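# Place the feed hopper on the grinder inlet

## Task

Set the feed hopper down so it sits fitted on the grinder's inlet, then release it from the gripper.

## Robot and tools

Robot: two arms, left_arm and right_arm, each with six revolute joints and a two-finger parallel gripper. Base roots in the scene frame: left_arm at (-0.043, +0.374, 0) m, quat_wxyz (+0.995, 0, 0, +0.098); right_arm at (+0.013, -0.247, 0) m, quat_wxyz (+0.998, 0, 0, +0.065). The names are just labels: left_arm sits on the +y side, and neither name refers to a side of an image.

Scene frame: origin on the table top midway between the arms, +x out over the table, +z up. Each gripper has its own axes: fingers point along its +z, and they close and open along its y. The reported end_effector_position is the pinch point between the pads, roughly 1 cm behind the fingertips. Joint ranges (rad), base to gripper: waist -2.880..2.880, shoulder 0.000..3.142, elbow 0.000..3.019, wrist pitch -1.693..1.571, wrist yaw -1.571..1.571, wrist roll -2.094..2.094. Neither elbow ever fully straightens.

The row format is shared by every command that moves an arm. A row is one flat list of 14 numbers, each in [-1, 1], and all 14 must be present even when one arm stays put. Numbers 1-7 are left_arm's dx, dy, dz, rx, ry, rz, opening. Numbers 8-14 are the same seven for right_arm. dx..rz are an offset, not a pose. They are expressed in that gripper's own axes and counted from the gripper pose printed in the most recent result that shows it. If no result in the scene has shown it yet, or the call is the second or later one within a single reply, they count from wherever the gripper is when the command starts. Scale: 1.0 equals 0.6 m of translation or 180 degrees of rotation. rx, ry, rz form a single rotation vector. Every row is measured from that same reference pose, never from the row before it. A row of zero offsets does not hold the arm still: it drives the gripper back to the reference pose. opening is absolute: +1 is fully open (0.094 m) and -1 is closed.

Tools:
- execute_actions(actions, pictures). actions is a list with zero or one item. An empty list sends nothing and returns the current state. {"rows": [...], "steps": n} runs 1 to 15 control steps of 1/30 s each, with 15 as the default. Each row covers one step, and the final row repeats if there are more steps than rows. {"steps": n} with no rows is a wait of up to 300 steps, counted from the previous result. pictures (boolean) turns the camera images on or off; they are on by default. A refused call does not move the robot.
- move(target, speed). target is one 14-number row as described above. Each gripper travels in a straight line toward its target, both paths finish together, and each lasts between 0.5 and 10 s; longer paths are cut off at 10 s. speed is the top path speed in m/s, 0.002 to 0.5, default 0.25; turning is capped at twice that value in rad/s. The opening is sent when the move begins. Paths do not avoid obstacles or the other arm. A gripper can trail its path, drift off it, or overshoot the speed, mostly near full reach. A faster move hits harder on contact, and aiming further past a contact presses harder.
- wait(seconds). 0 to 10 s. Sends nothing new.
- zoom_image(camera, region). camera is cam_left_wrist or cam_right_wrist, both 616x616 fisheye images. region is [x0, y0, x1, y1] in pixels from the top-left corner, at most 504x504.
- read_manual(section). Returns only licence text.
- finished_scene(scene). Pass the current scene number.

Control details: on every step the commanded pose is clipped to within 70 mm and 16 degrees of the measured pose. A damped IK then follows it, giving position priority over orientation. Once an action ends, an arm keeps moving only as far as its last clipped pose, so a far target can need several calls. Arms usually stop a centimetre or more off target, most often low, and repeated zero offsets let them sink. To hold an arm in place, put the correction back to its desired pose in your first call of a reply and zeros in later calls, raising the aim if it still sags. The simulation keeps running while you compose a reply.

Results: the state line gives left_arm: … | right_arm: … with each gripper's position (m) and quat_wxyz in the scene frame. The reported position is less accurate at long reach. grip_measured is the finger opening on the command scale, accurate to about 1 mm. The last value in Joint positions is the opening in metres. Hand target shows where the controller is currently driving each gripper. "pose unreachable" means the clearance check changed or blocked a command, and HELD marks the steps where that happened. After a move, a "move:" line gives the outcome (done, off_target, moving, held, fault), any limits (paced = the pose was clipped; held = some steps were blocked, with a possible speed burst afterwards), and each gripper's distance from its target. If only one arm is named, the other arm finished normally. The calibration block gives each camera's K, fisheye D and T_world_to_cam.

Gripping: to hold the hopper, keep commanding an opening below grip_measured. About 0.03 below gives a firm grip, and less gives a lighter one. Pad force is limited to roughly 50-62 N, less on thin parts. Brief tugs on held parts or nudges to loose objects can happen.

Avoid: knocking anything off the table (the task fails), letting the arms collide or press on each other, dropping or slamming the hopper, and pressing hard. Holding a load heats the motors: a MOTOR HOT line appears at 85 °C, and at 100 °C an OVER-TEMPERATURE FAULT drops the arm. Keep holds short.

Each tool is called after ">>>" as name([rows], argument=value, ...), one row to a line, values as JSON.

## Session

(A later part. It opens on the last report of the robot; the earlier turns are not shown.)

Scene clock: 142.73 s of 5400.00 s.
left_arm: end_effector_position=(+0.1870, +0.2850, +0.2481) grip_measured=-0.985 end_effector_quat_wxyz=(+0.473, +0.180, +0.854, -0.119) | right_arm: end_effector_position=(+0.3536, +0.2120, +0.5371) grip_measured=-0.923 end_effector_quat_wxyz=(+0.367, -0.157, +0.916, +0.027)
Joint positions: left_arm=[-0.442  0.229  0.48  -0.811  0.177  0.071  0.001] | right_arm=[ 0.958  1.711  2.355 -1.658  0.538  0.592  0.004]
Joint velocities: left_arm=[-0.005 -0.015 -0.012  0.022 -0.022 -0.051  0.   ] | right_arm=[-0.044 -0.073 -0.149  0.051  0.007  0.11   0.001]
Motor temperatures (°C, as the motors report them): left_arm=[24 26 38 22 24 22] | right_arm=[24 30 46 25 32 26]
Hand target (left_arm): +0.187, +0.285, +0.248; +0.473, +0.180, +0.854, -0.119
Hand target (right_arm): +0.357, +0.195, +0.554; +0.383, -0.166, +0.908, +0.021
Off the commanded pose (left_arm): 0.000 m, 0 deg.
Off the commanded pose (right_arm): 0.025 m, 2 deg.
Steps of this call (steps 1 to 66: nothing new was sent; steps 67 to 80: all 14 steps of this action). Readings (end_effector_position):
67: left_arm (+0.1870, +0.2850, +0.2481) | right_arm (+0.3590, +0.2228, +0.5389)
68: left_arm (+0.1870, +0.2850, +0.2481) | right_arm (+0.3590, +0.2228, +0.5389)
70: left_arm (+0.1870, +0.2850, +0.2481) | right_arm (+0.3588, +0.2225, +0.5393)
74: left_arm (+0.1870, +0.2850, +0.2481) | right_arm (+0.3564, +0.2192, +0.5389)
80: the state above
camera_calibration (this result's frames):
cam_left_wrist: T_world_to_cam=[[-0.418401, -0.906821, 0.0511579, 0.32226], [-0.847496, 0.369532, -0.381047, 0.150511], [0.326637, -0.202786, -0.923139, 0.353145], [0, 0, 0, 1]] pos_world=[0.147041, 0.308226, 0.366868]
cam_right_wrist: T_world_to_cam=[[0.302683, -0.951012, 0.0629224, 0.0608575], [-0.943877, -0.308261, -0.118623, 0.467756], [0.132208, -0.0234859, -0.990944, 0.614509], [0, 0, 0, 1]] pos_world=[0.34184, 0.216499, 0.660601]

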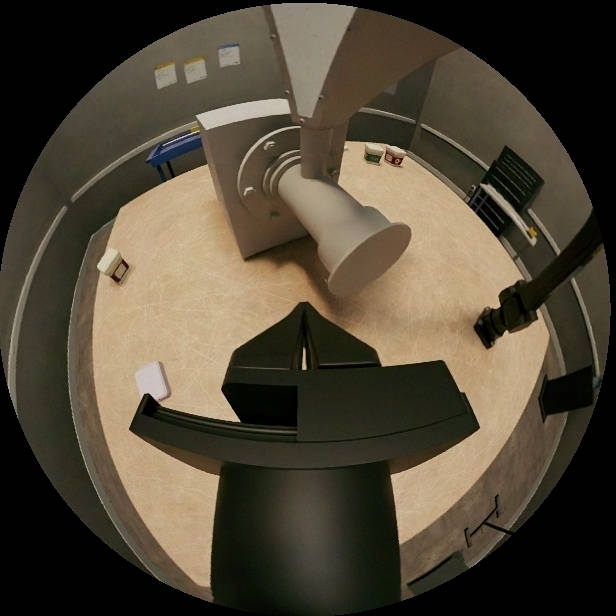

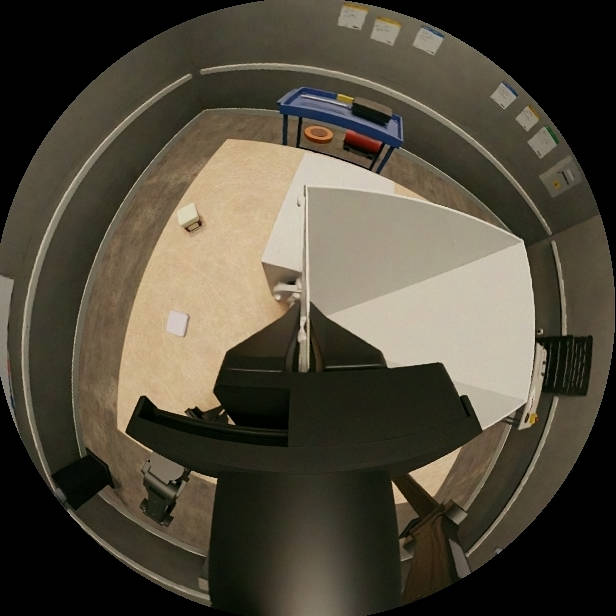

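>>> execute_actions([
  {"rows":[[0,0,0,0,0,0,-1,-0.012,-0.025,-0.017,0,-0.01,0,-1],[0,0,0,0,0,0,-1,-0.012,-0.025,-0.017,0,-0.01,0,-1],[0,0,0,0,0,0,-1,-0.009,-0.020,-0.012,0,-0.009,0,-1],[0,0,0,0,0,0,-1,-0.009,-0.020,-0.012,0,-0.009,0,-1],[0,0,0,0,0,0,-1,-0.006,-0.015,-0.007,0,-0.008,0,-1],[0,0,0,0,0,0,-1,-0.006,-0.015,-0.007,0,-0.008,0,-1],[0,0,0,0,0,0,-1,-0.003,-0.010,-0.002,0,-0.007,0,-1],[0,0,0,0,0,0,-1,-0.003,-0.010,-0.002,0,-0.007,0,-1],[0,0,0,0,0,0,-1,0,-0.005,0.003,0,-0.006,0,-1],[0,0,0,0,0,0,-1,0,-0.005,0.003,0,-0.006,0,-1],[0,0,0,0,0,0,-1,0.003,0,0.008,0,-0.005,0,-1]],"steps":15},
])

>>> zoom_image(camera="cam_left_wrist", region=[260, 60, 380, 180])

Scene clock: 144.67 s of 5400.00 s.
left_arm: end_effector_position=(+0.1870, +0.2850, +0.2481) grip_measured=-0.985 end_effector_quat_wxyz=(+0.473, +0.180, +0.854, -0.119) | right_arm: end_effector_position=(+0.3555, +0.2120, +0.5342) grip_measured=-0.924 end_effector_quat_wxyz=(+0.371, -0.146, +0.917, +0.035)
Joint positions: left_arm=[-0.442  0.229  0.48  -0.811  0.177  0.071  0.001] | right_arm=[ 0.955  1.693  2.315 -1.621  0.537  0.608  0.004]
Joint velocities: left_arm=[-0.005 -0.015 -0.002 -0.007  0.022 -0.11   0.001] | right_arm=[-0.015 -0.015 -0.017  0.007 -0.022  0.022  0.   ]
Motor temperatures (°C, as the motors report them): left_arm=[24 26 38 22 24 22] | right_arm=[24 30 46 25 31 26]
Hand target (left_arm): +0.187, +0.285, +0.248; +0.473, +0.180, +0.854, -0.119
Hand target (right_arm): +0.356, +0.212, +0.532; +0.374, -0.157, +0.914, +0.028
Off the commanded pose (left_arm): 0.000 m, 0 deg.
Off the commanded pose (right_arm): 0.002 m, 2 deg.
Steps of this call (steps 1 to 43: nothing new was sent; steps 44 to 58: all 15 steps of this action). Readings (end_effector_position):
44: left_arm (+0.1870, +0.2850, +0.2481) | right_arm (+0.3555, +0.2120, +0.5351)
45: left_arm (+0.1870, +0.2850, +0.2481) | right_arm (+0.3556, +0.2121, +0.5351)
47: left_arm (+0.1870, +0.2850, +0.2481) | right_arm (+0.3554, +0.2118, +0.5352)
51: left_arm (+0.1870, +0.2850, +0.2481) | right_arm (+0.3553, +0.2117, +0.5347)
58: the state above
camera_calibration (this result's frames):
cam_left_wrist: T_world_to_cam=[[-0.418401, -0.906821, 0.0511579, 0.32226], [-0.847496, 0.369532, -0.381047, 0.150511], [0.326637, -0.202786, -0.923139, 0.353145], [0, 0, 0, 1]] pos_world=[0.147041, 0.308226, 0.366868]
cam_right_wrist: T_world_to_cam=[[0.288918, -0.956519, 0.0399677, 0.0787374], [-0.947724, -0.291669, -0.129413, 0.472817], [0.135444, -0.000488536, -0.990785, 0.60528], [0, 0, 0, 1]] pos_world=[0.34337, 0.213516, 0.657744]

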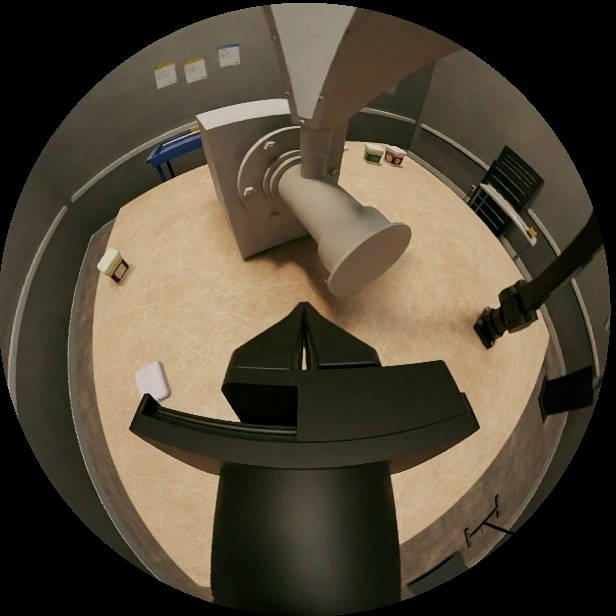

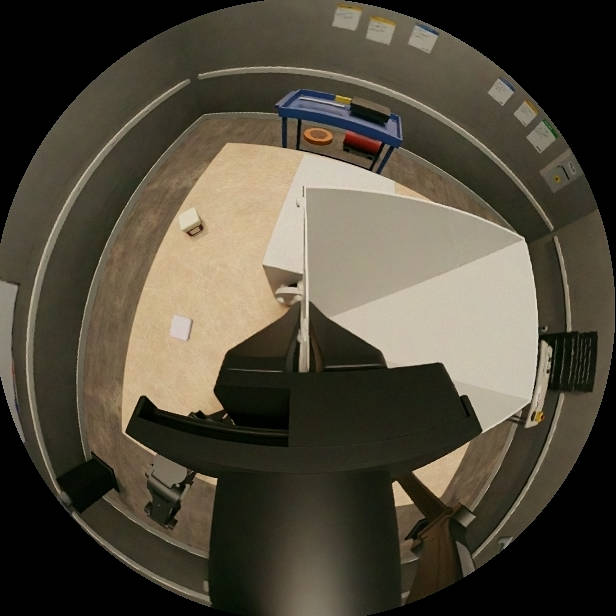

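Region (260, 60, 380, 180) of cam_left_wrist's 616x616 image, scaled by 4.200, with more detail than that image has.

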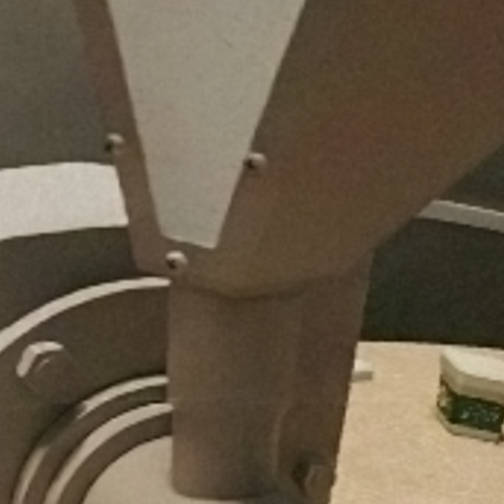

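Jammed as before; push +y_g.

>>> execute_actions([
  {"rows":[[0,0,0,0,0,0,-1,0.001,0.004,0.003,0,-0.003,0,-1],[0,0,0,0,0,0,-1,0.001,0.004,0.003,0,-0.003,0,-1],[0,0,0,0,0,0,-1,0.002,0.008,0.004,0,-0.003,0,-1],[0,0,0,0,0,0,-1,0.002,0.008,0.004,0,-0.003,0,-1],[0,0,0,0,0,0,-1,0.003,0.012,0.005,0,-0.003,0,-1],[0,0,0,0,0,0,-1,0.003,0.012,0.005,0,-0.003,0,-1],[0,0,0,0,0,0,-1,0.004,0.016,0.006,0,-0.003,0,-1],[0,0,0,0,0,0,-1,0.004,0.016,0.006,0,-0.003,0,-1],[0,0,0,0,0,0,-1,0.005,0.020,0.007,0,-0.003,0,-1],[0,0,0,0,0,0,-1,0.005,0.020,0.007,0,-0.003,0,-1],[0,0,0,0,0,0,-1,0.006,0.025,0.008,0,-0.003,0,-1]],"steps":15},
])

>>> zoom_image(camera="cam_left_wrist", region=[260, 60, 380, 180])

Scene clock: 146.50 s of 5400.00 s.
left_arm: end_effector_position=(+0.1870, +0.2850, +0.2481) grip_measured=-0.985 end_effector_quat_wxyz=(+0.473, +0.180, +0.854, -0.119) | right_arm: end_effector_position=(+0.3562, +0.2120, +0.5344) grip_measured=-0.927 end_effector_quat_wxyz=(+0.373, -0.137, +0.917, +0.038)
Joint positions: left_arm=[-0.442  0.229  0.48  -0.811  0.177  0.071  0.001] | right_arm=[ 0.955  1.692  2.312 -1.616  0.541  0.626  0.003]
Joint velocities: left_arm=[-0.005 -0.005 -0.002  0.007  0.037 -0.022 -0.001] | right_arm=[ 0.015 -0.005 -0.002  0.007  0.022  0.051  0.001]
Motor temperatures (°C, as the motors report them): left_arm=[24 26 38 22 24 22] | right_arm=[24 30 45 25 31 26]
Hand target (left_arm): +0.187, +0.285, +0.248; +0.473, +0.180, +0.854, -0.119
Hand target (right_arm): +0.352, +0.226, +0.527; +0.375, -0.146, +0.915, +0.036
Off the commanded pose (left_arm): 0.000 m, 0 deg.
Off the commanded pose (right_arm): 0.016 m, 1 deg.
Steps of this call (steps 1 to 40: nothing new was sent; steps 41 to 55: all 15 steps of this action). Readings (end_effector_position):
41: left_arm (+0.1870, +0.2850, +0.2481) | right_arm (+0.3556, +0.2121, +0.5342)
42: left_arm (+0.1870, +0.2850, +0.2481) | right_arm (+0.3557, +0.2123, +0.5342)
44: left_arm (+0.1870, +0.2850, +0.2481) | right_arm (+0.3557, +0.2125, +0.5341)
48: left_arm (+0.1870, +0.2850, +0.2481) | right_arm (+0.3558, +0.2124, +0.5341)
55: the state above
camera_calibration (this result's frames):
cam_left_wrist: T_world_to_cam=[[-0.418401, -0.906821, 0.0511579, 0.32226], [-0.847496, 0.369532, -0.381047, 0.150511], [0.326637, -0.202786, -0.923139, 0.353145], [0, 0, 0, 1]] pos_world=[0.147041, 0.308226, 0.366868]
cam_right_wrist: T_world_to_cam=[[0.274558, -0.961152, 0.0283649, 0.0908436], [-0.951783, -0.275843, -0.134234, 0.474199], [0.136844, 0.00985796, -0.990544, 0.602604], [0, 0, 0, 1]] pos_world=[0.34393, 0.212179, 0.657983]

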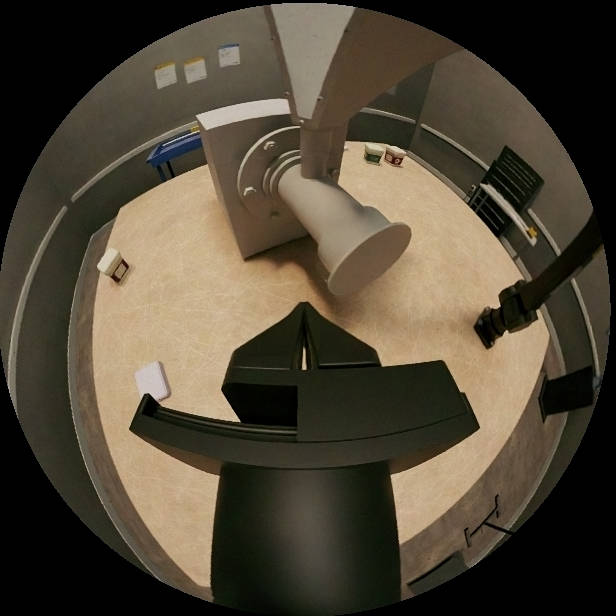

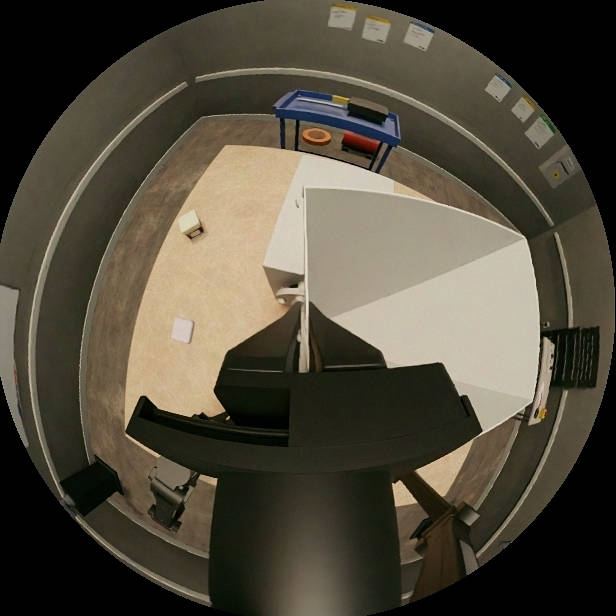

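Region (260, 60, 380, 180) of cam_left_wrist's 616x616 image, scaled by 4.200, with more detail than that image has.

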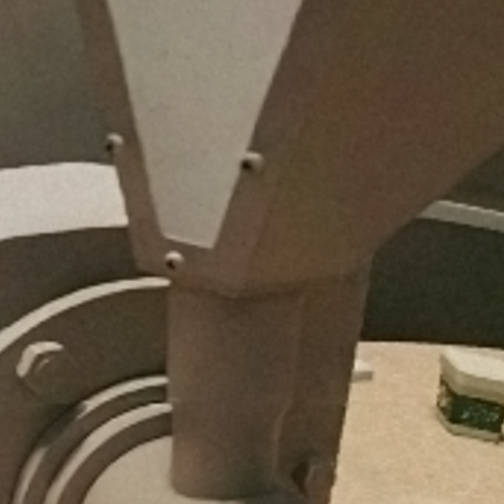

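>>> execute_actions([
  {"rows":[[0,0,0,0,0,0,-1,0.006,0.028,0.009,0,-0.002,-0.006,-1],[0,0,0,0,0,0,-1,0.006,0.028,0.009,0,-0.002,-0.006,-1],[0,0,0,0,0,0,-1,0.006,0.032,0.010,0,-0.002,-0.007,-1],[0,0,0,0,0,0,-1,0.006,0.032,0.010,0,-0.002,-0.007,-1],[0,0,0,0,0,0,-1,0.006,0.036,0.011,0,-0.002,-0.008,-1],[0,0,0,0,0,0,-1,0.006,0.036,0.011,0,-0.002,-0.008,-1],[0,0,0,0,0,0,-1,0.006,0.040,0.012,0,-0.002,-0.009,-1],[0,0,0,0,0,0,-1,0.006,0.040,0.012,0,-0.002,-0.009,-1],[0,0,0,0,0,0,-1,0.006,0.044,0.013,0,-0.002,-0.010,-1],[0,0,0,0,0,0,-1,0.006,0.044,0.013,0,-0.002,-0.010,-1],[0,0,0,0,0,0,-1,0.006,0.048,0.014,0,-0.002,-0.011,-1]],"steps":15},
])

>>> zoom_image(camera="cam_left_wrist", region=[260, 60, 380, 180])

Scene clock: 148.30 s of 5400.00 s.
left_arm: end_effector_position=(+0.1870, +0.2850, +0.2481) grip_measured=-0.985 end_effector_quat_wxyz=(+0.473, +0.180, +0.854, -0.119) | right_arm: end_effector_position=(+0.3575, +0.2135, +0.5333) grip_measured=-0.927 end_effector_quat_wxyz=(+0.376, -0.133, +0.916, +0.034)
Joint positions: left_arm=[-0.442  0.229  0.48  -0.811  0.177  0.071  0.001] | right_arm=[ 0.958  1.698  2.315 -1.616  0.555  0.632  0.003]
Joint velocities: left_arm=[-0.005 -0.005  0.007 -0.007 -0.007 -0.037 -0.   ] | right_arm=[ 0.005  0.015  0.017 -0.002 -0.022 -0.022  0.001]
Motor temperatures (°C, as the motors report them): left_arm=[24 26 38 22 24 22] | right_arm=[24 30 45 25 31 26]
Hand target (left_arm): +0.187, +0.285, +0.248; +0.473, +0.180, +0.854, -0.119
Hand target (right_arm): +0.351, +0.239, +0.524; +0.376, -0.153, +0.913, +0.033
Off the commanded pose (left_arm): 0.000 m, 0 deg.
Off the commanded pose (right_arm): 0.029 m, 2 deg.
Steps of this call (steps 1 to 39: nothing new was sent; steps 40 to 54: all 15 steps of this action). Readings (end_effector_position):
40: left_arm (+0.1870, +0.2850, +0.2481) | right_arm (+0.3562, +0.2120, +0.5345)
41: left_arm (+0.1870, +0.2850, +0.2481) | right_arm (+0.3563, +0.2119, +0.5345)
43: left_arm (+0.1870, +0.2850, +0.2481) | right_arm (+0.3566, +0.2120, +0.5342)
47: left_arm (+0.1870, +0.2850, +0.2481) | right_arm (+0.3569, +0.2126, +0.5336)
54: the state above
camera_calibration (this result's frames):
cam_left_wrist: T_world_to_cam=[[-0.418401, -0.906821, 0.0511579, 0.32226], [-0.847496, 0.369532, -0.381047, 0.150511], [0.326637, -0.202786, -0.923139, 0.353145], [0, 0, 0, 1]] pos_world=[0.147041, 0.308226, 0.366868]
cam_right_wrist: T_world_to_cam=[[0.265512, -0.963489, 0.0345362, 0.0923745], [-0.953228, -0.267713, -0.140306, 0.477755], [0.144429, 0.0043319, -0.989506, 0.599187], [0, 0, 0, 1]] pos_world=[0.344343, 0.214307, 0.65674]

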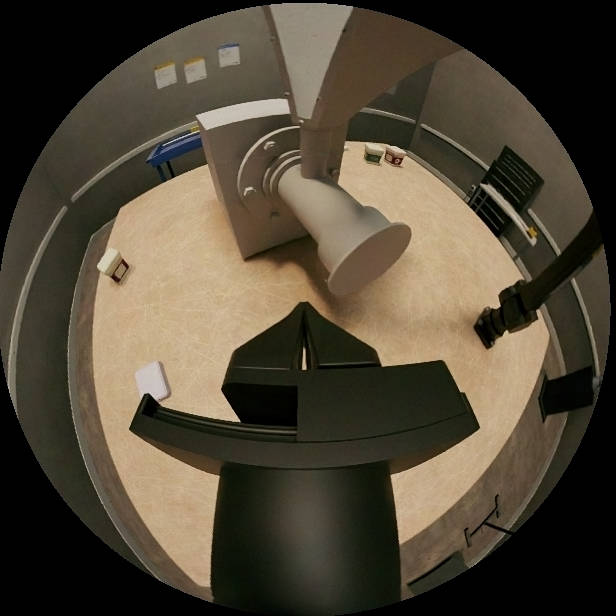

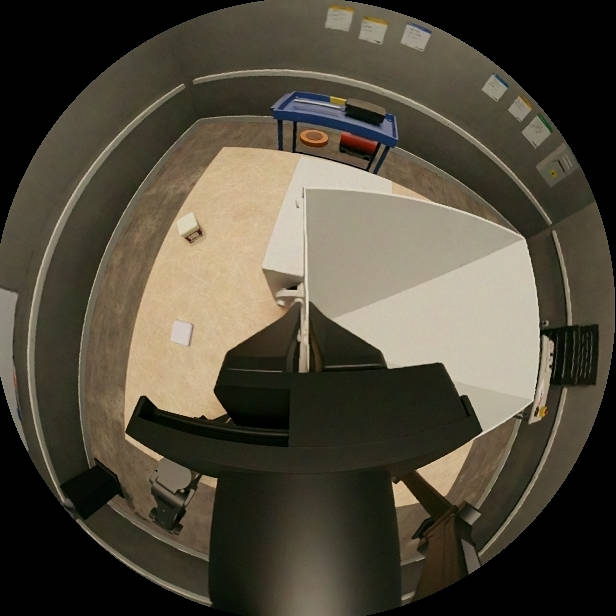

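Region (260, 60, 380, 180) of cam_left_wrist's 616x616 image, scaled by 4.200, with more detail than that image has.

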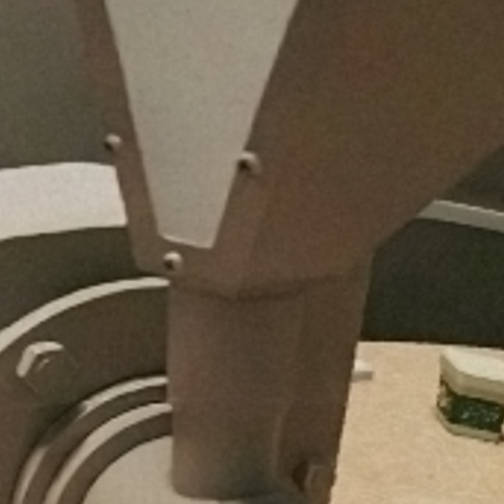

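>>> execute_actions([
  {"rows":[[0,0,0,0,0,0,-1,0.002,0.046,0.013,0,0,-0.012,-1],[0,0,0,0,0,0,-1,0.002,0.046,0.013,0,0,-0.012,-1],[0,0,0,0,0,0,-1,-0.002,0.047,0.016,0,0,-0.014,-1],[0,0,0,0,0,0,-1,-0.002,0.047,0.016,0,0,-0.014,-1],[0,0,0,0,0,0,-1,-0.007,0.048,0.019,0,0,-0.016,-1],[0,0,0,0,0,0,-1,-0.007,0.048,0.019,0,0,-0.016,-1],[0,0,0,0,0,0,-1,-0.011,0.049,0.022,0,0,-0.018,-1],[0,0,0,0,0,0,-1,-0.011,0.049,0.022,0,0,-0.018,-1],[0,0,0,0,0,0,-1,-0.016,0.050,0.026,0,0,-0.02,-1],[0,0,0,0,0,0,-1,-0.016,0.050,0.026,0,0,-0.02,-1],[0,0,0,0,0,0,-1,-0.02,0.051,0.029,0,0,-0.022,-1]],"steps":15},
])

>>> zoom_image(camera="cam_left_wrist", region=[260, 60, 380, 180])

Scene clock: 150.60 s of 5400.00 s.
left_arm: end_effector_position=(+0.1870, +0.2850, +0.2481) grip_measured=-0.985 end_effector_quat_wxyz=(+0.473, +0.180, +0.854, -0.119) | right_arm: end_effector_position=(+0.3693, +0.2209, +0.5334) grip_measured=-0.928 end_effector_quat_wxyz=(+0.377, -0.129, +0.917, +0.024)
Joint positions: left_arm=[-0.442  0.229  0.48  -0.811  0.177  0.071  0.001] | right_arm=[ 0.949  1.756  2.399 -1.653  0.566  0.632  0.003]
Joint velocities: left_arm=[-0.015 -0.015  0.012  0.002  0.037  0.007 -0.001] | right_arm=[ 0.005  0.034  0.051 -0.046 -0.037  0.037 -0.   ]
Motor temperatures (°C, as the motors report them): left_arm=[24 26 38 22 24 22] | right_arm=[24 30 45 25 30 26]
Hand target (left_arm): +0.187, +0.285, +0.248; +0.473, +0.180, +0.854, -0.119
Hand target (right_arm): +0.368, +0.247, +0.527; +0.379, -0.165, +0.910, +0.023
Off the commanded pose (left_arm): 0.000 m, 0 deg.
Off the commanded pose (right_arm): 0.028 m, 4 deg.
Steps of this call (steps 1 to 54: nothing new was sent; steps 55 to 69: all 15 steps of this action). Readings (end_effector_position):
55: left_arm (+0.1870, +0.2850, +0.2481) | right_arm (+0.3578, +0.2138, +0.5334)
56: left_arm (+0.1870, +0.2850, +0.2481) | right_arm (+0.3586, +0.2146, +0.5335)
58: left_arm (+0.1870, +0.2850, +0.2481) | right_arm (+0.3611, +0.2172, +0.5334)
62: left_arm (+0.1870, +0.2850, +0.2481) | right_arm (+0.3649, +0.2195, +0.5332)
69: the state above
camera_calibration (this result's frames):
cam_left_wrist: T_world_to_cam=[[-0.418401, -0.906821, 0.0511579, 0.32226], [-0.847496, 0.369532, -0.381047, 0.150511], [0.326637, -0.202786, -0.923139, 0.353145], [0, 0, 0, 1]] pos_world=[0.147041, 0.308226, 0.366868]
cam_right_wrist: T_world_to_cam=[[0.250353, -0.966917, 0.0489377, 0.0950251], [-0.956833, -0.254816, -0.139786, 0.489141], [0.147631, -0.0118294, -0.988972, 0.599671], [0, 0, 0, 1]] pos_world=[0.355706, 0.223616, 0.656782]

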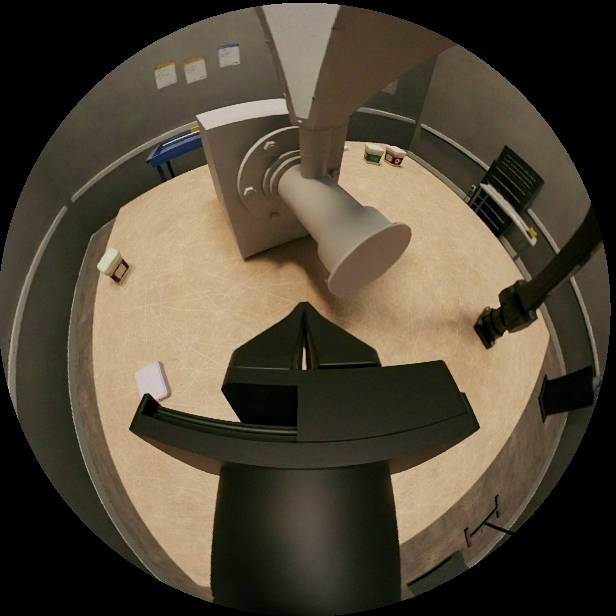

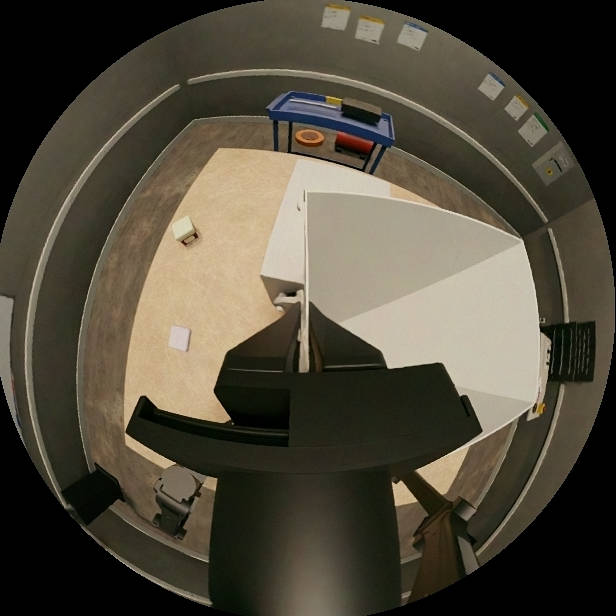

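Region (260, 60, 380, 180) of cam_left_wrist's 616x616 image, scaled by 4.200, with more detail than that image has.

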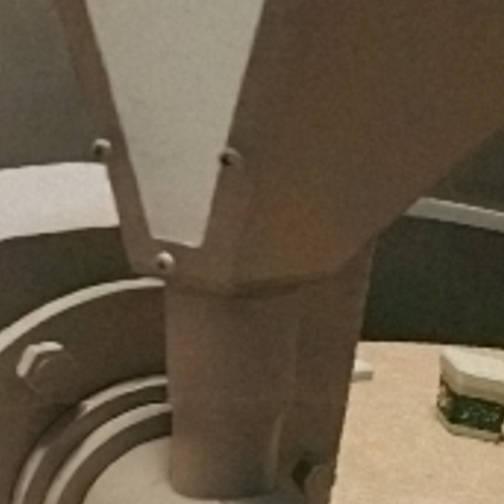

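>>> zoom_image(camera="cam_left_wrist", region=[285, 120, 355, 190])

>>> zoom_image(camera="cam_right_wrist", region=[240, 170, 400, 330])

Region (285, 120, 355, 190) of cam_left_wrist's 616x616 image, scaled by 7.200, with more detail than that image has.

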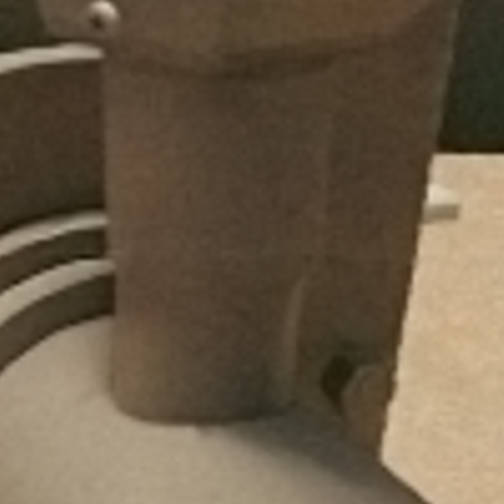

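Region (240, 170, 400, 330) of cam_right_wrist's 616x616 image, scaled by 3.150, with more detail than that image has.

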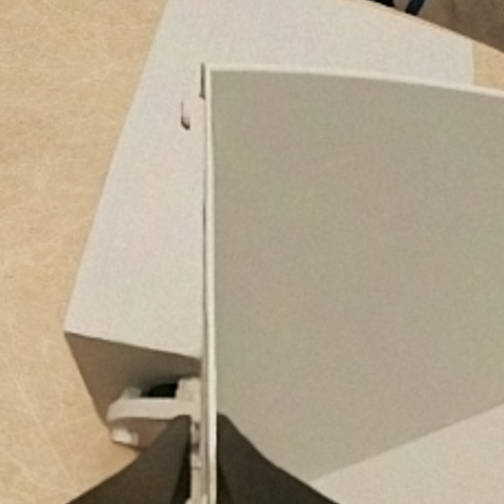

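>>> execute_actions([
  {"rows":[[0,0,0,0,0,0,-1,0.004,0.040,0.010,0,0,-0.02,-1],[0,0,0,0,0,0,-1,0.008,0.038,0.007,0,0,-0.02,-1],[0,0,0,0,0,0,-1,0.012,0.036,0.005,0,0,-0.02,-1],[0,0,0,0,0,0,-1,0.016,0.034,0.002,0,0,-0.02,-1],[0,0,0,0,0,0,-1,0.020,0.032,0,0,0,-0.02,-1],[0,0,0,0,0,0,-1,0.024,0.030,-0.003,0,0,-0.02,-1],[0,0,0,0,0,0,-1,0.028,0.028,-0.005,0,0,-0.02,-1],[0,0,0,0,0,0,-1,0.032,0.026,-0.008,0,0,-0.02,-1],[0,0,0,0,0,0,-1,0.036,0.024,-0.010,0,0,-0.02,-1],[0,0,0,0,0,0,-1,0.040,0.022,-0.012,0,0,-0.02,-1],[0,0,0,0,0,0,-1,0.044,0.021,-0.015,0,0,-0.02,-1],[0,0,0,0,0,0,-1,0.048,0.019,-0.017,0,0,-0.02,-1],[0,0,0,0,0,0,-1,0.052,0.018,-0.020,0,0,-0.02,-1],[0,0,0,0,0,0,-1,0.057,0.016,-0.022,0,0,-0.02,-1]],"steps":15},
])

>>> zoom_image(camera="cam_left_wrist", region=[260, 60, 380, 180])

Scene clock: 154.63 s of 5400.00 s.
left_arm: end_effector_position=(+0.1870, +0.2850, +0.2481) grip_measured=-0.985 end_effector_quat_wxyz=(+0.473, +0.180, +0.854, -0.119) | right_arm: end_effector_position=(+0.3559, +0.2108, +0.5335) grip_measured=-0.928 end_effector_quat_wxyz=(+0.388, -0.127, +0.913, +0.027)
Joint positions: left_arm=[-0.442  0.229  0.48  -0.811  0.177  0.071  0.001] | right_arm=[ 0.967  1.681  2.283 -1.598  0.59   0.642  0.003]
Joint velocities: left_arm=[-0.005 -0.015 -0.022  0.007 -0.007 -0.022 -0.001] | right_arm=[ 0.005 -0.2   -0.325  0.173  0.022  0.022 -0.   ]
Motor temperatures (°C, as the motors report them): left_arm=[24 26 38 22 24 22] | right_arm=[24 29 45 25 30 26]
Hand target (left_arm): +0.187, +0.285, +0.248; +0.473, +0.180, +0.854, -0.119
Hand target (right_arm): +0.336, +0.220, +0.518; +0.377, -0.157, +0.913, +0.012
Off the commanded pose (left_arm): 0.000 m, 0 deg.
Off the commanded pose (right_arm): 0.028 m, 4 deg.
Steps of this call (steps 1 to 90: nothing new was sent; then 0.53 s passed at rest; steps 91 to 105: all 15 steps of this action). Readings (end_effector_position):
91: left_arm (+0.1870, +0.2850, +0.2481) | right_arm (+0.3692, +0.2202, +0.5334)
92: left_arm (+0.1870, +0.2850, +0.2481) | right_arm (+0.3693, +0.2201, +0.5332)
94: left_arm (+0.1870, +0.2850, +0.2481) | right_arm (+0.3693, +0.2200, +0.5332)
98: left_arm (+0.1870, +0.2850, +0.2481) | right_arm (+0.3655, +0.2181, +0.5332)
105: the state above
camera_calibration (this result's frames):
cam_left_wrist: T_world_to_cam=[[-0.418401, -0.906821, 0.0511579, 0.32226], [-0.847496, 0.369532, -0.381047, 0.150511], [0.326637, -0.202786, -0.923139, 0.353145], [0, 0, 0, 1]] pos_world=[0.147041, 0.308226, 0.366868]
cam_right_wrist: T_world_to_cam=[[0.248649, -0.96754, 0.0451672, 0.0913363], [-0.953568, -0.252708, -0.163852, 0.485034], [0.169947, -0.00232838, -0.98545, 0.589769], [0, 0, 0, 1]] pos_world=[0.339572, 0.212317, 0.656537]

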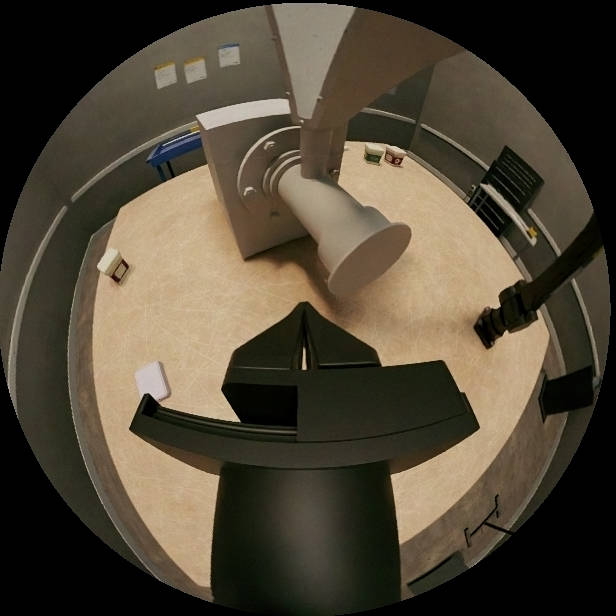

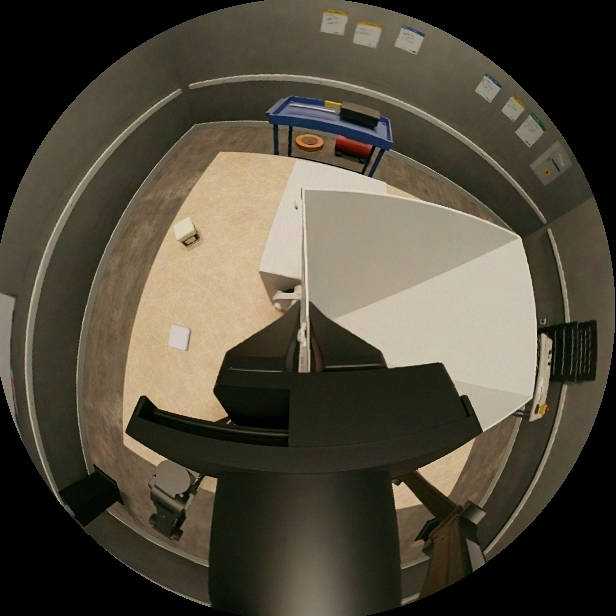

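Region (260, 60, 380, 180) of cam_left_wrist's 616x616 image, scaled by 4.200, with more detail than that image has.

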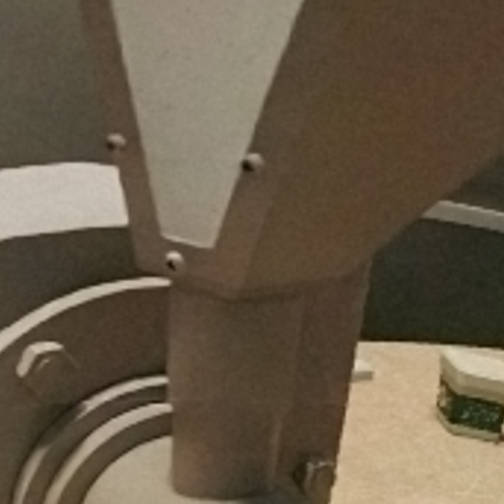

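>>> execute_actions([
  {"rows":[[0,0,0,0,0,0,-1,0.025,0.015,-0.003,0,0,-0.012,-1],[0,0,0,0,0,0,-1,0.018,0.012,-0.004,0,0,-0.006,-1],[0,0,0,0,0,0,-1,0.011,0.010,-0.004,0,0,0,-1],[0,0,0,0,0,0,-1,0.004,0.008,-0.005,0.004,0,0.004,-1],[0,0,0,0,0,0,-1,-0.003,0.006,-0.005,0.008,0,0.008,-1],[0,0,0,0,0,0,-1,-0.008,0.005,-0.005,0.012,0,0.012,-1],[0,0,0,0,0,0,-1,-0.012,0.005,-0.005,0.016,0,0.016,-1],[0,0,0,0,0,0,-1,-0.014,0.005,-0.005,0.020,0,0.020,-1],[0,0,0,0,0,0,-1,-0.015,0.005,-0.005,0.024,0,0.024,-1],[0,0,0,0,0,0,-1,-0.015,0.005,-0.005,0.028,0,0.028,-1],[0,0,0,0,0,0,-1,-0.015,0.005,-0.005,0.032,0,0.032,-1],[0,0,0,0,0,0,-1,-0.015,0.005,-0.005,0.036,0,0.036,-1],[0,0,0,0,0,0,-1,-0.015,0.005,-0.005,0.040,0,0.040,-1]],"steps":15},
])

>>> zoom_image(camera="cam_left_wrist", region=[260, 60, 380, 180])

Scene clock: 157.87 s of 5400.00 s.
left_arm: end_effector_position=(+0.1870, +0.2850, +0.2481) grip_measured=-0.985 end_effector_quat_wxyz=(+0.473, +0.180, +0.854, -0.119) | right_arm: end_effector_position=(+0.3640, +0.2097, +0.5331) grip_measured=-0.927 end_effector_quat_wxyz=(+0.399, -0.056, +0.915, +0.011)
Joint positions: left_arm=[-0.442  0.229  0.48  -0.811  0.177  0.071  0.001] | right_arm=[ 0.973  1.738  2.358 -1.674  0.671  0.798  0.003]
Joint velocities: left_arm=[-0.015 -0.005 -0.012  0.002 -0.051  0.037 -0.   ] | right_arm=[ 0.034 -0.015 -0.027 -0.085  0.125  0.315 -0.   ]
Motor temperatures (°C, as the motors report them): left_arm=[24 26 38 22 24 22] | right_arm=[24 29 44 25 29 26]
Hand target (left_arm): +0.187, +0.285, +0.248; +0.473, +0.180, +0.854, -0.119
Hand target (right_arm): +0.359, +0.215, +0.541; +0.409, -0.052, +0.911, +0.012
Off the commanded pose (left_arm): 0.000 m, 0 deg.
Off the commanded pose (right_arm): 0.011 m, 3 deg.
joint sent to its limit (right arm) — the command would take joint 4 (wrist pitch) past its lower limit, so that joint was sent only as far as its limit.
Steps of this call (steps 1 to 82: nothing new was sent; steps 83 to 97: all 15 steps of this action). Readings (end_effector_position):
83: left_arm (+0.1870, +0.2850, +0.2481) | right_arm (+0.3558, +0.2103, +0.5335)
84: left_arm (+0.1870, +0.2850, +0.2481) | right_arm (+0.3559, +0.2104, +0.5339)
86: left_arm (+0.1870, +0.2850, +0.2481) | right_arm (+0.3559, +0.2104, +0.5338)
90: left_arm (+0.1870, +0.2850, +0.2481) | right_arm (+0.3597, +0.2113, +0.5344)
97: the state above
camera_calibration (this result's frames):
cam_left_wrist: T_world_to_cam=[[-0.418401, -0.906821, 0.0511579, 0.32226], [-0.847496, 0.369532, -0.381047, 0.150511], [0.326637, -0.202786, -0.923139, 0.353145], [0, 0, 0, 1]] pos_world=[0.147041, 0.308226, 0.366868]
cam_right_wrist: T_world_to_cam=[[0.106995, -0.994059, 0.019978, 0.158888], [-0.976111, -0.108842, -0.188043, 0.48335], [0.1891, 0.000618884, -0.981958, 0.578629], [0, 0, 0, 1]] pos_world=[0.345384, 0.210195, 0.655906]

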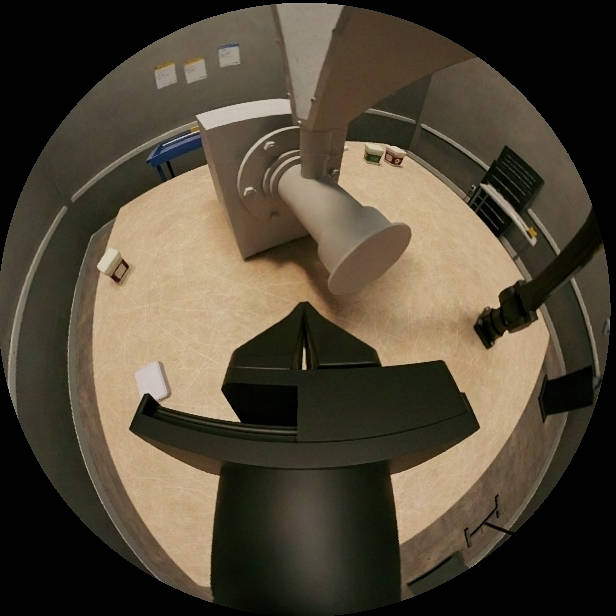

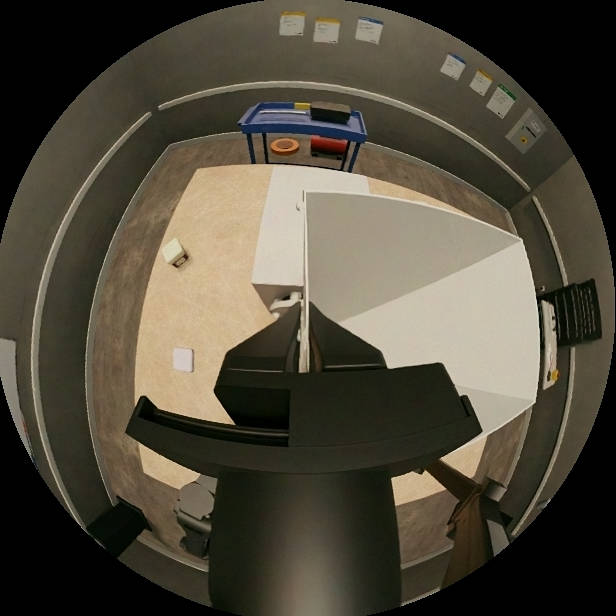

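Region (260, 60, 380, 180) of cam_left_wrist's 616x616 image, scaled by 4.200, with more detail than that image has.

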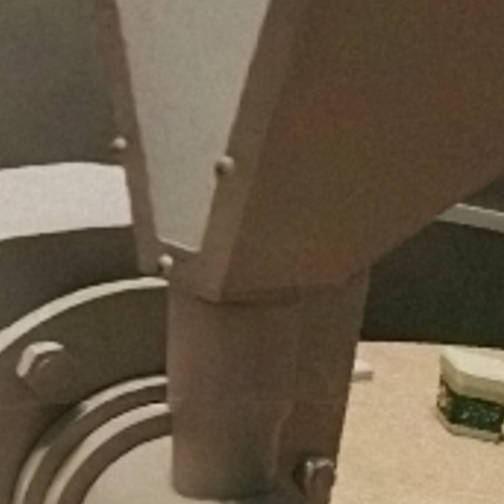

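>>> execute_actions([
  {"rows":[[0,0,0,0,0,0,-1,-0.003,0.010,-0.010,0.004,0,0.004,-1],[0,0,0,0,0,0,-1,-0.001,0.011,-0.007,0.004,0,0.004,-1],[0,0,0,0,0,0,-1,0.001,0.012,-0.004,0.005,0,0.005,-1],[0,0,0,0,0,0,-1,0.003,0.013,-0.001,0.006,0,0.006,-1],[0,0,0,0,0,0,-1,0.005,0.014,0.002,0.007,0,0.007,-1],[0,0,0,0,0,0,-1,0.007,0.015,0.005,0.008,0,0.008,-1],[0,0,0,0,0,0,-1,0.009,0.016,0.008,0.009,0,0.009,-1],[0,0,0,0,0,0,-1,0.010,0.017,0.010,0.010,0,0.010,-1],[0,0,0,0,0,0,-1,0.011,0.018,0.012,0.011,0,0.011,-1],[0,0,0,0,0,0,-1,0.012,0.019,0.014,0.012,0,0.012,-1],[0,0,0,0,0,0,-1,0.013,0.020,0.015,0.013,0,0.013,-1]],"steps":15},
])

>>> zoom_image(camera="cam_left_wrist", region=[260, 60, 380, 180])

Scene clock: 160.03 s of 5400.00 s.
left_arm: end_effector_position=(+0.1870, +0.2850, +0.2481) grip_measured=-0.985 end_effector_quat_wxyz=(+0.473, +0.180, +0.854, -0.119) | right_arm: end_effector_position=(+0.3667, +0.2085, +0.5291) grip_measured=-0.931 end_effector_quat_wxyz=(+0.402, -0.021, +0.915, +0.011)
Joint positions: left_arm=[-0.442  0.229  0.48  -0.811  0.177  0.071  0.001] | right_arm=[ 0.974  1.747  2.358 -1.687  0.695  0.875  0.003]
Joint velocities: left_arm=[-0.005 -0.024  0.002  0.012 -0.066  0.007  0.   ] | right_arm=[-0.005 -0.024  0.002  0.002 -0.066  0.081 -0.001]
Motor temperatures (°C, as the motors report them): left_arm=[24 26 38 22 24 22] | right_arm=[24 29 45 25 29 26]
Hand target (left_arm): +0.187, +0.285, +0.248; +0.473, +0.180, +0.854, -0.119
Hand target (right_arm): +0.364, +0.221, +0.521; +0.403, -0.030, +0.915, +0.003
Off the commanded pose (left_arm): 0.000 m, 0 deg.
Off the commanded pose (right_arm): 0.016 m, 2 deg.
joint sent to its limit (right arm) — the command would take joint 4 (wrist pitch) past its lower limit, so that joint was sent only as far as its limit.
Steps of this call (steps 1 to 50: nothing new was sent; steps 51 to 65: all 15 steps of this action). Readings (end_effector_position):
51: left_arm (+0.1870, +0.2850, +0.2481) | right_arm (+0.3640, +0.2080, +0.5325)
52: left_arm (+0.1870, +0.2850, +0.2481) | right_arm (+0.3640, +0.2080, +0.5325)
54: left_arm (+0.1870, +0.2850, +0.2481) | right_arm (+0.3640, +0.2082, +0.5323)
58: left_arm (+0.1870, +0.2850, +0.2481) | right_arm (+0.3648, +0.2080, +0.5313)
65: the state above
camera_calibration (this result's frames):
cam_left_wrist: T_world_to_cam=[[-0.418401, -0.906821, 0.0511579, 0.32226], [-0.847496, 0.369532, -0.381047, 0.150511], [0.326637, -0.202786, -0.923139, 0.353145], [0, 0, 0, 1]] pos_world=[0.147041, 0.308226, 0.366868]
cam_right_wrist: T_world_to_cam=[[0.0435478, -0.999025, -0.00728897, 0.196195], [-0.980025, -0.0413002, -0.194541, 0.475859], [0.19405, 0.0156152, -0.980867, 0.568642], [0, 0, 0, 1]] pos_world=[0.347465, 0.206778, 0.651766]

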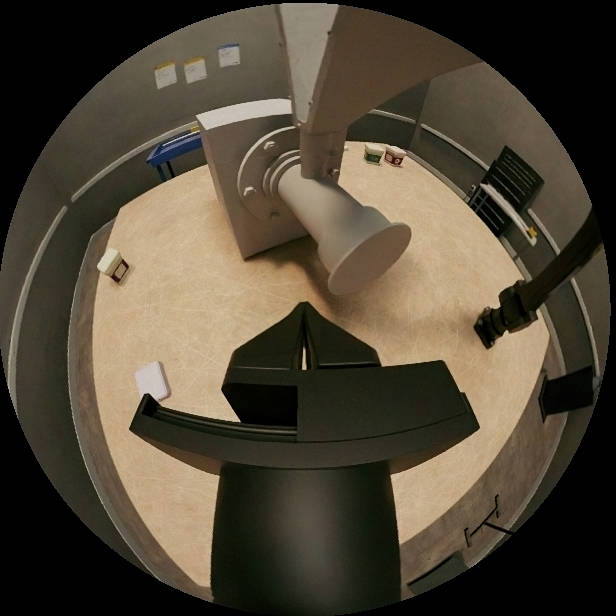

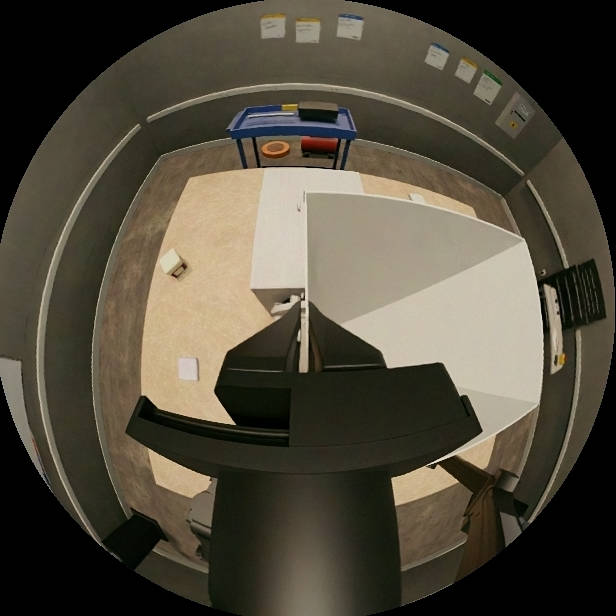

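Region (260, 60, 380, 180) of cam_left_wrist's 616x616 image, scaled by 4.200, with more detail than that image has.

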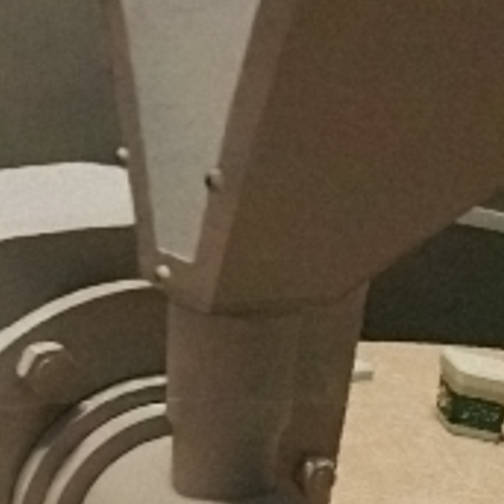

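>>> execute_actions([
  {"rows":[[0,0,0,0,0,0,-1,0.014,0.021,0.007,0.003,0.003,-0.004,-1],[0,0,0,0,0,0,-1,0.016,0.022,0.009,0.003,0.003,-0.004,-1],[0,0,0,0,0,0,-1,0.017,0.023,0.010,0.004,0.003,-0.005,-1],[0,0,0,0,0,0,-1,0.019,0.025,0.012,0.004,0.003,-0.005,-1],[0,0,0,0,0,0,-1,0.020,0.026,0.013,0.005,0.003,-0.006,-1],[0,0,0,0,0,0,-1,0.022,0.027,0.015,0.005,0.003,-0.006,-1],[0,0,0,0,0,0,-1,0.024,0.028,0.016,0.006,0.003,-0.007,-1],[0,0,0,0,0,0,-1,0.025,0.030,0.018,0.006,0.003,-0.007,-1],[0,0,0,0,0,0,-1,0.027,0.031,0.019,0.007,0.003,-0.008,-1],[0,0,0,0,0,0,-1,0.028,0.032,0.021,0.007,0.003,-0.008,-1],[0,0,0,0,0,0,-1,0.030,0.033,0.022,0.008,0.003,-0.009,-1]],"steps":15},
])

>>> zoom_image(camera="cam_left_wrist", region=[260, 60, 380, 180])

Scene clock: 162.30 s of 5400.00 s.
left_arm: end_effector_position=(+0.1870, +0.2850, +0.2481) grip_measured=-0.985 end_effector_quat_wxyz=(+0.473, +0.180, +0.854, -0.119) | right_arm: end_effector_position=(+0.3668, +0.2082, +0.5288) grip_measured=-0.931 end_effector_quat_wxyz=(+0.403, -0.015, +0.915, +0.012)
Joint positions: left_arm=[-0.442  0.229  0.48  -0.811  0.177  0.071  0.001] | right_arm=[ 0.974  1.748  2.358 -1.689  0.698  0.889  0.003]
Joint velocities: left_arm=[ 0.005 -0.015 -0.012 -0.007  0.007 -0.007 -0.001] | right_arm=[-0.024 -0.005  0.007  0.002 -0.051  0.022 -0.   ]
Motor temperatures (°C, as the motors report them): left_arm=[24 26 38 22 24 22] | right_arm=[24 29 44 25 29 26]
Hand target (left_arm): +0.187, +0.285, +0.248; +0.473, +0.180, +0.854, -0.119
Hand target (right_arm): +0.363, +0.227, +0.507; +0.399, -0.029, +0.917, -0.006
Off the commanded pose (left_arm): 0.000 m, 0 deg.
Off the commanded pose (right_arm): 0.030 m, 3 deg.
Steps of this call (steps 1 to 53: nothing new was sent; steps 54 to 68: all 15 steps of this action). Readings (end_effector_position):
54: left_arm (+0.1870, +0.2850, +0.2481) | right_arm (+0.3667, +0.2085, +0.5291)
55: left_arm (+0.1870, +0.2850, +0.2481) | right_arm (+0.3667, +0.2085, +0.5291)
57: left_arm (+0.1870, +0.2850, +0.2481) | right_arm (+0.3667, +0.2085, +0.5291)
61: left_arm (+0.1870, +0.2850, +0.2481) | right_arm (+0.3667, +0.2083, +0.5291)
68: the state above
camera_calibration (this result's frames):
cam_left_wrist: T_world_to_cam=[[-0.418401, -0.906821, 0.0511579, 0.32226], [-0.847496, 0.369532, -0.381047, 0.150511], [0.326637, -0.202786, -0.923139, 0.353145], [0, 0, 0, 1]] pos_world=[0.147041, 0.308226, 0.366868]
cam_right_wrist: T_world_to_cam=[[0.033045, -0.999361, -0.0136148, 0.203189], [-0.980202, -0.0297446, -0.195753, 0.474224], [0.195223, 0.0198139, -0.980559, 0.566891], [0, 0, 0, 1]] pos_world=[0.347451, 0.205933, 0.651467]

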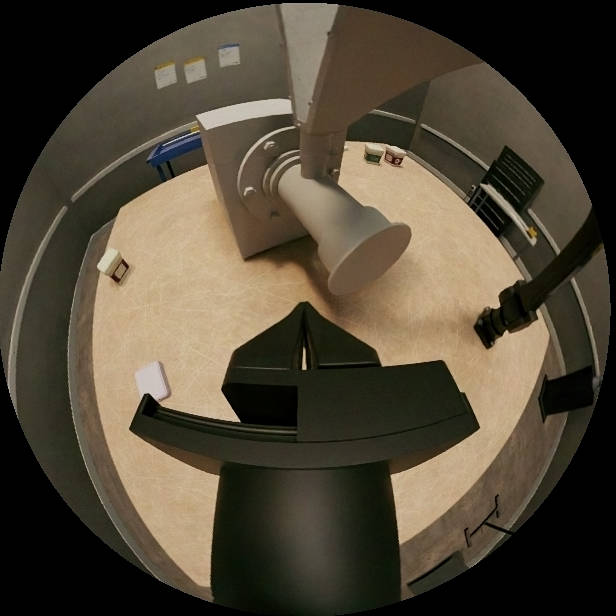

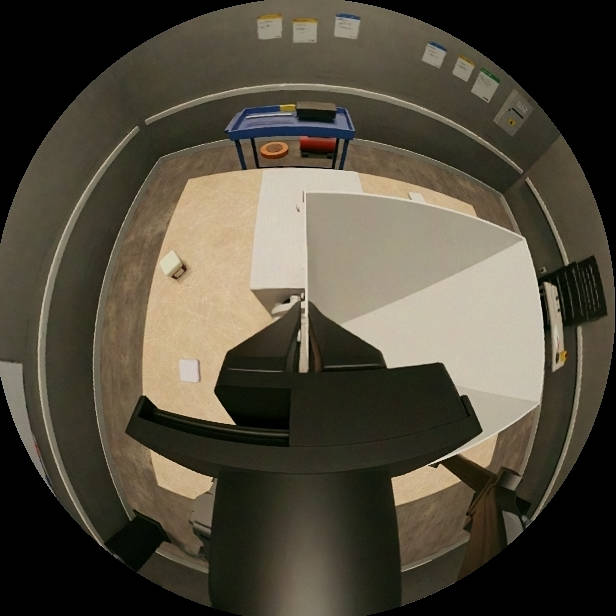

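Region (260, 60, 380, 180) of cam_left_wrist's 616x616 image, scaled by 4.200, with more detail than that image has.

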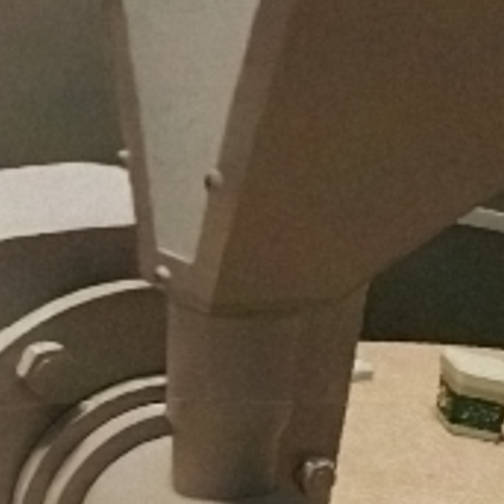

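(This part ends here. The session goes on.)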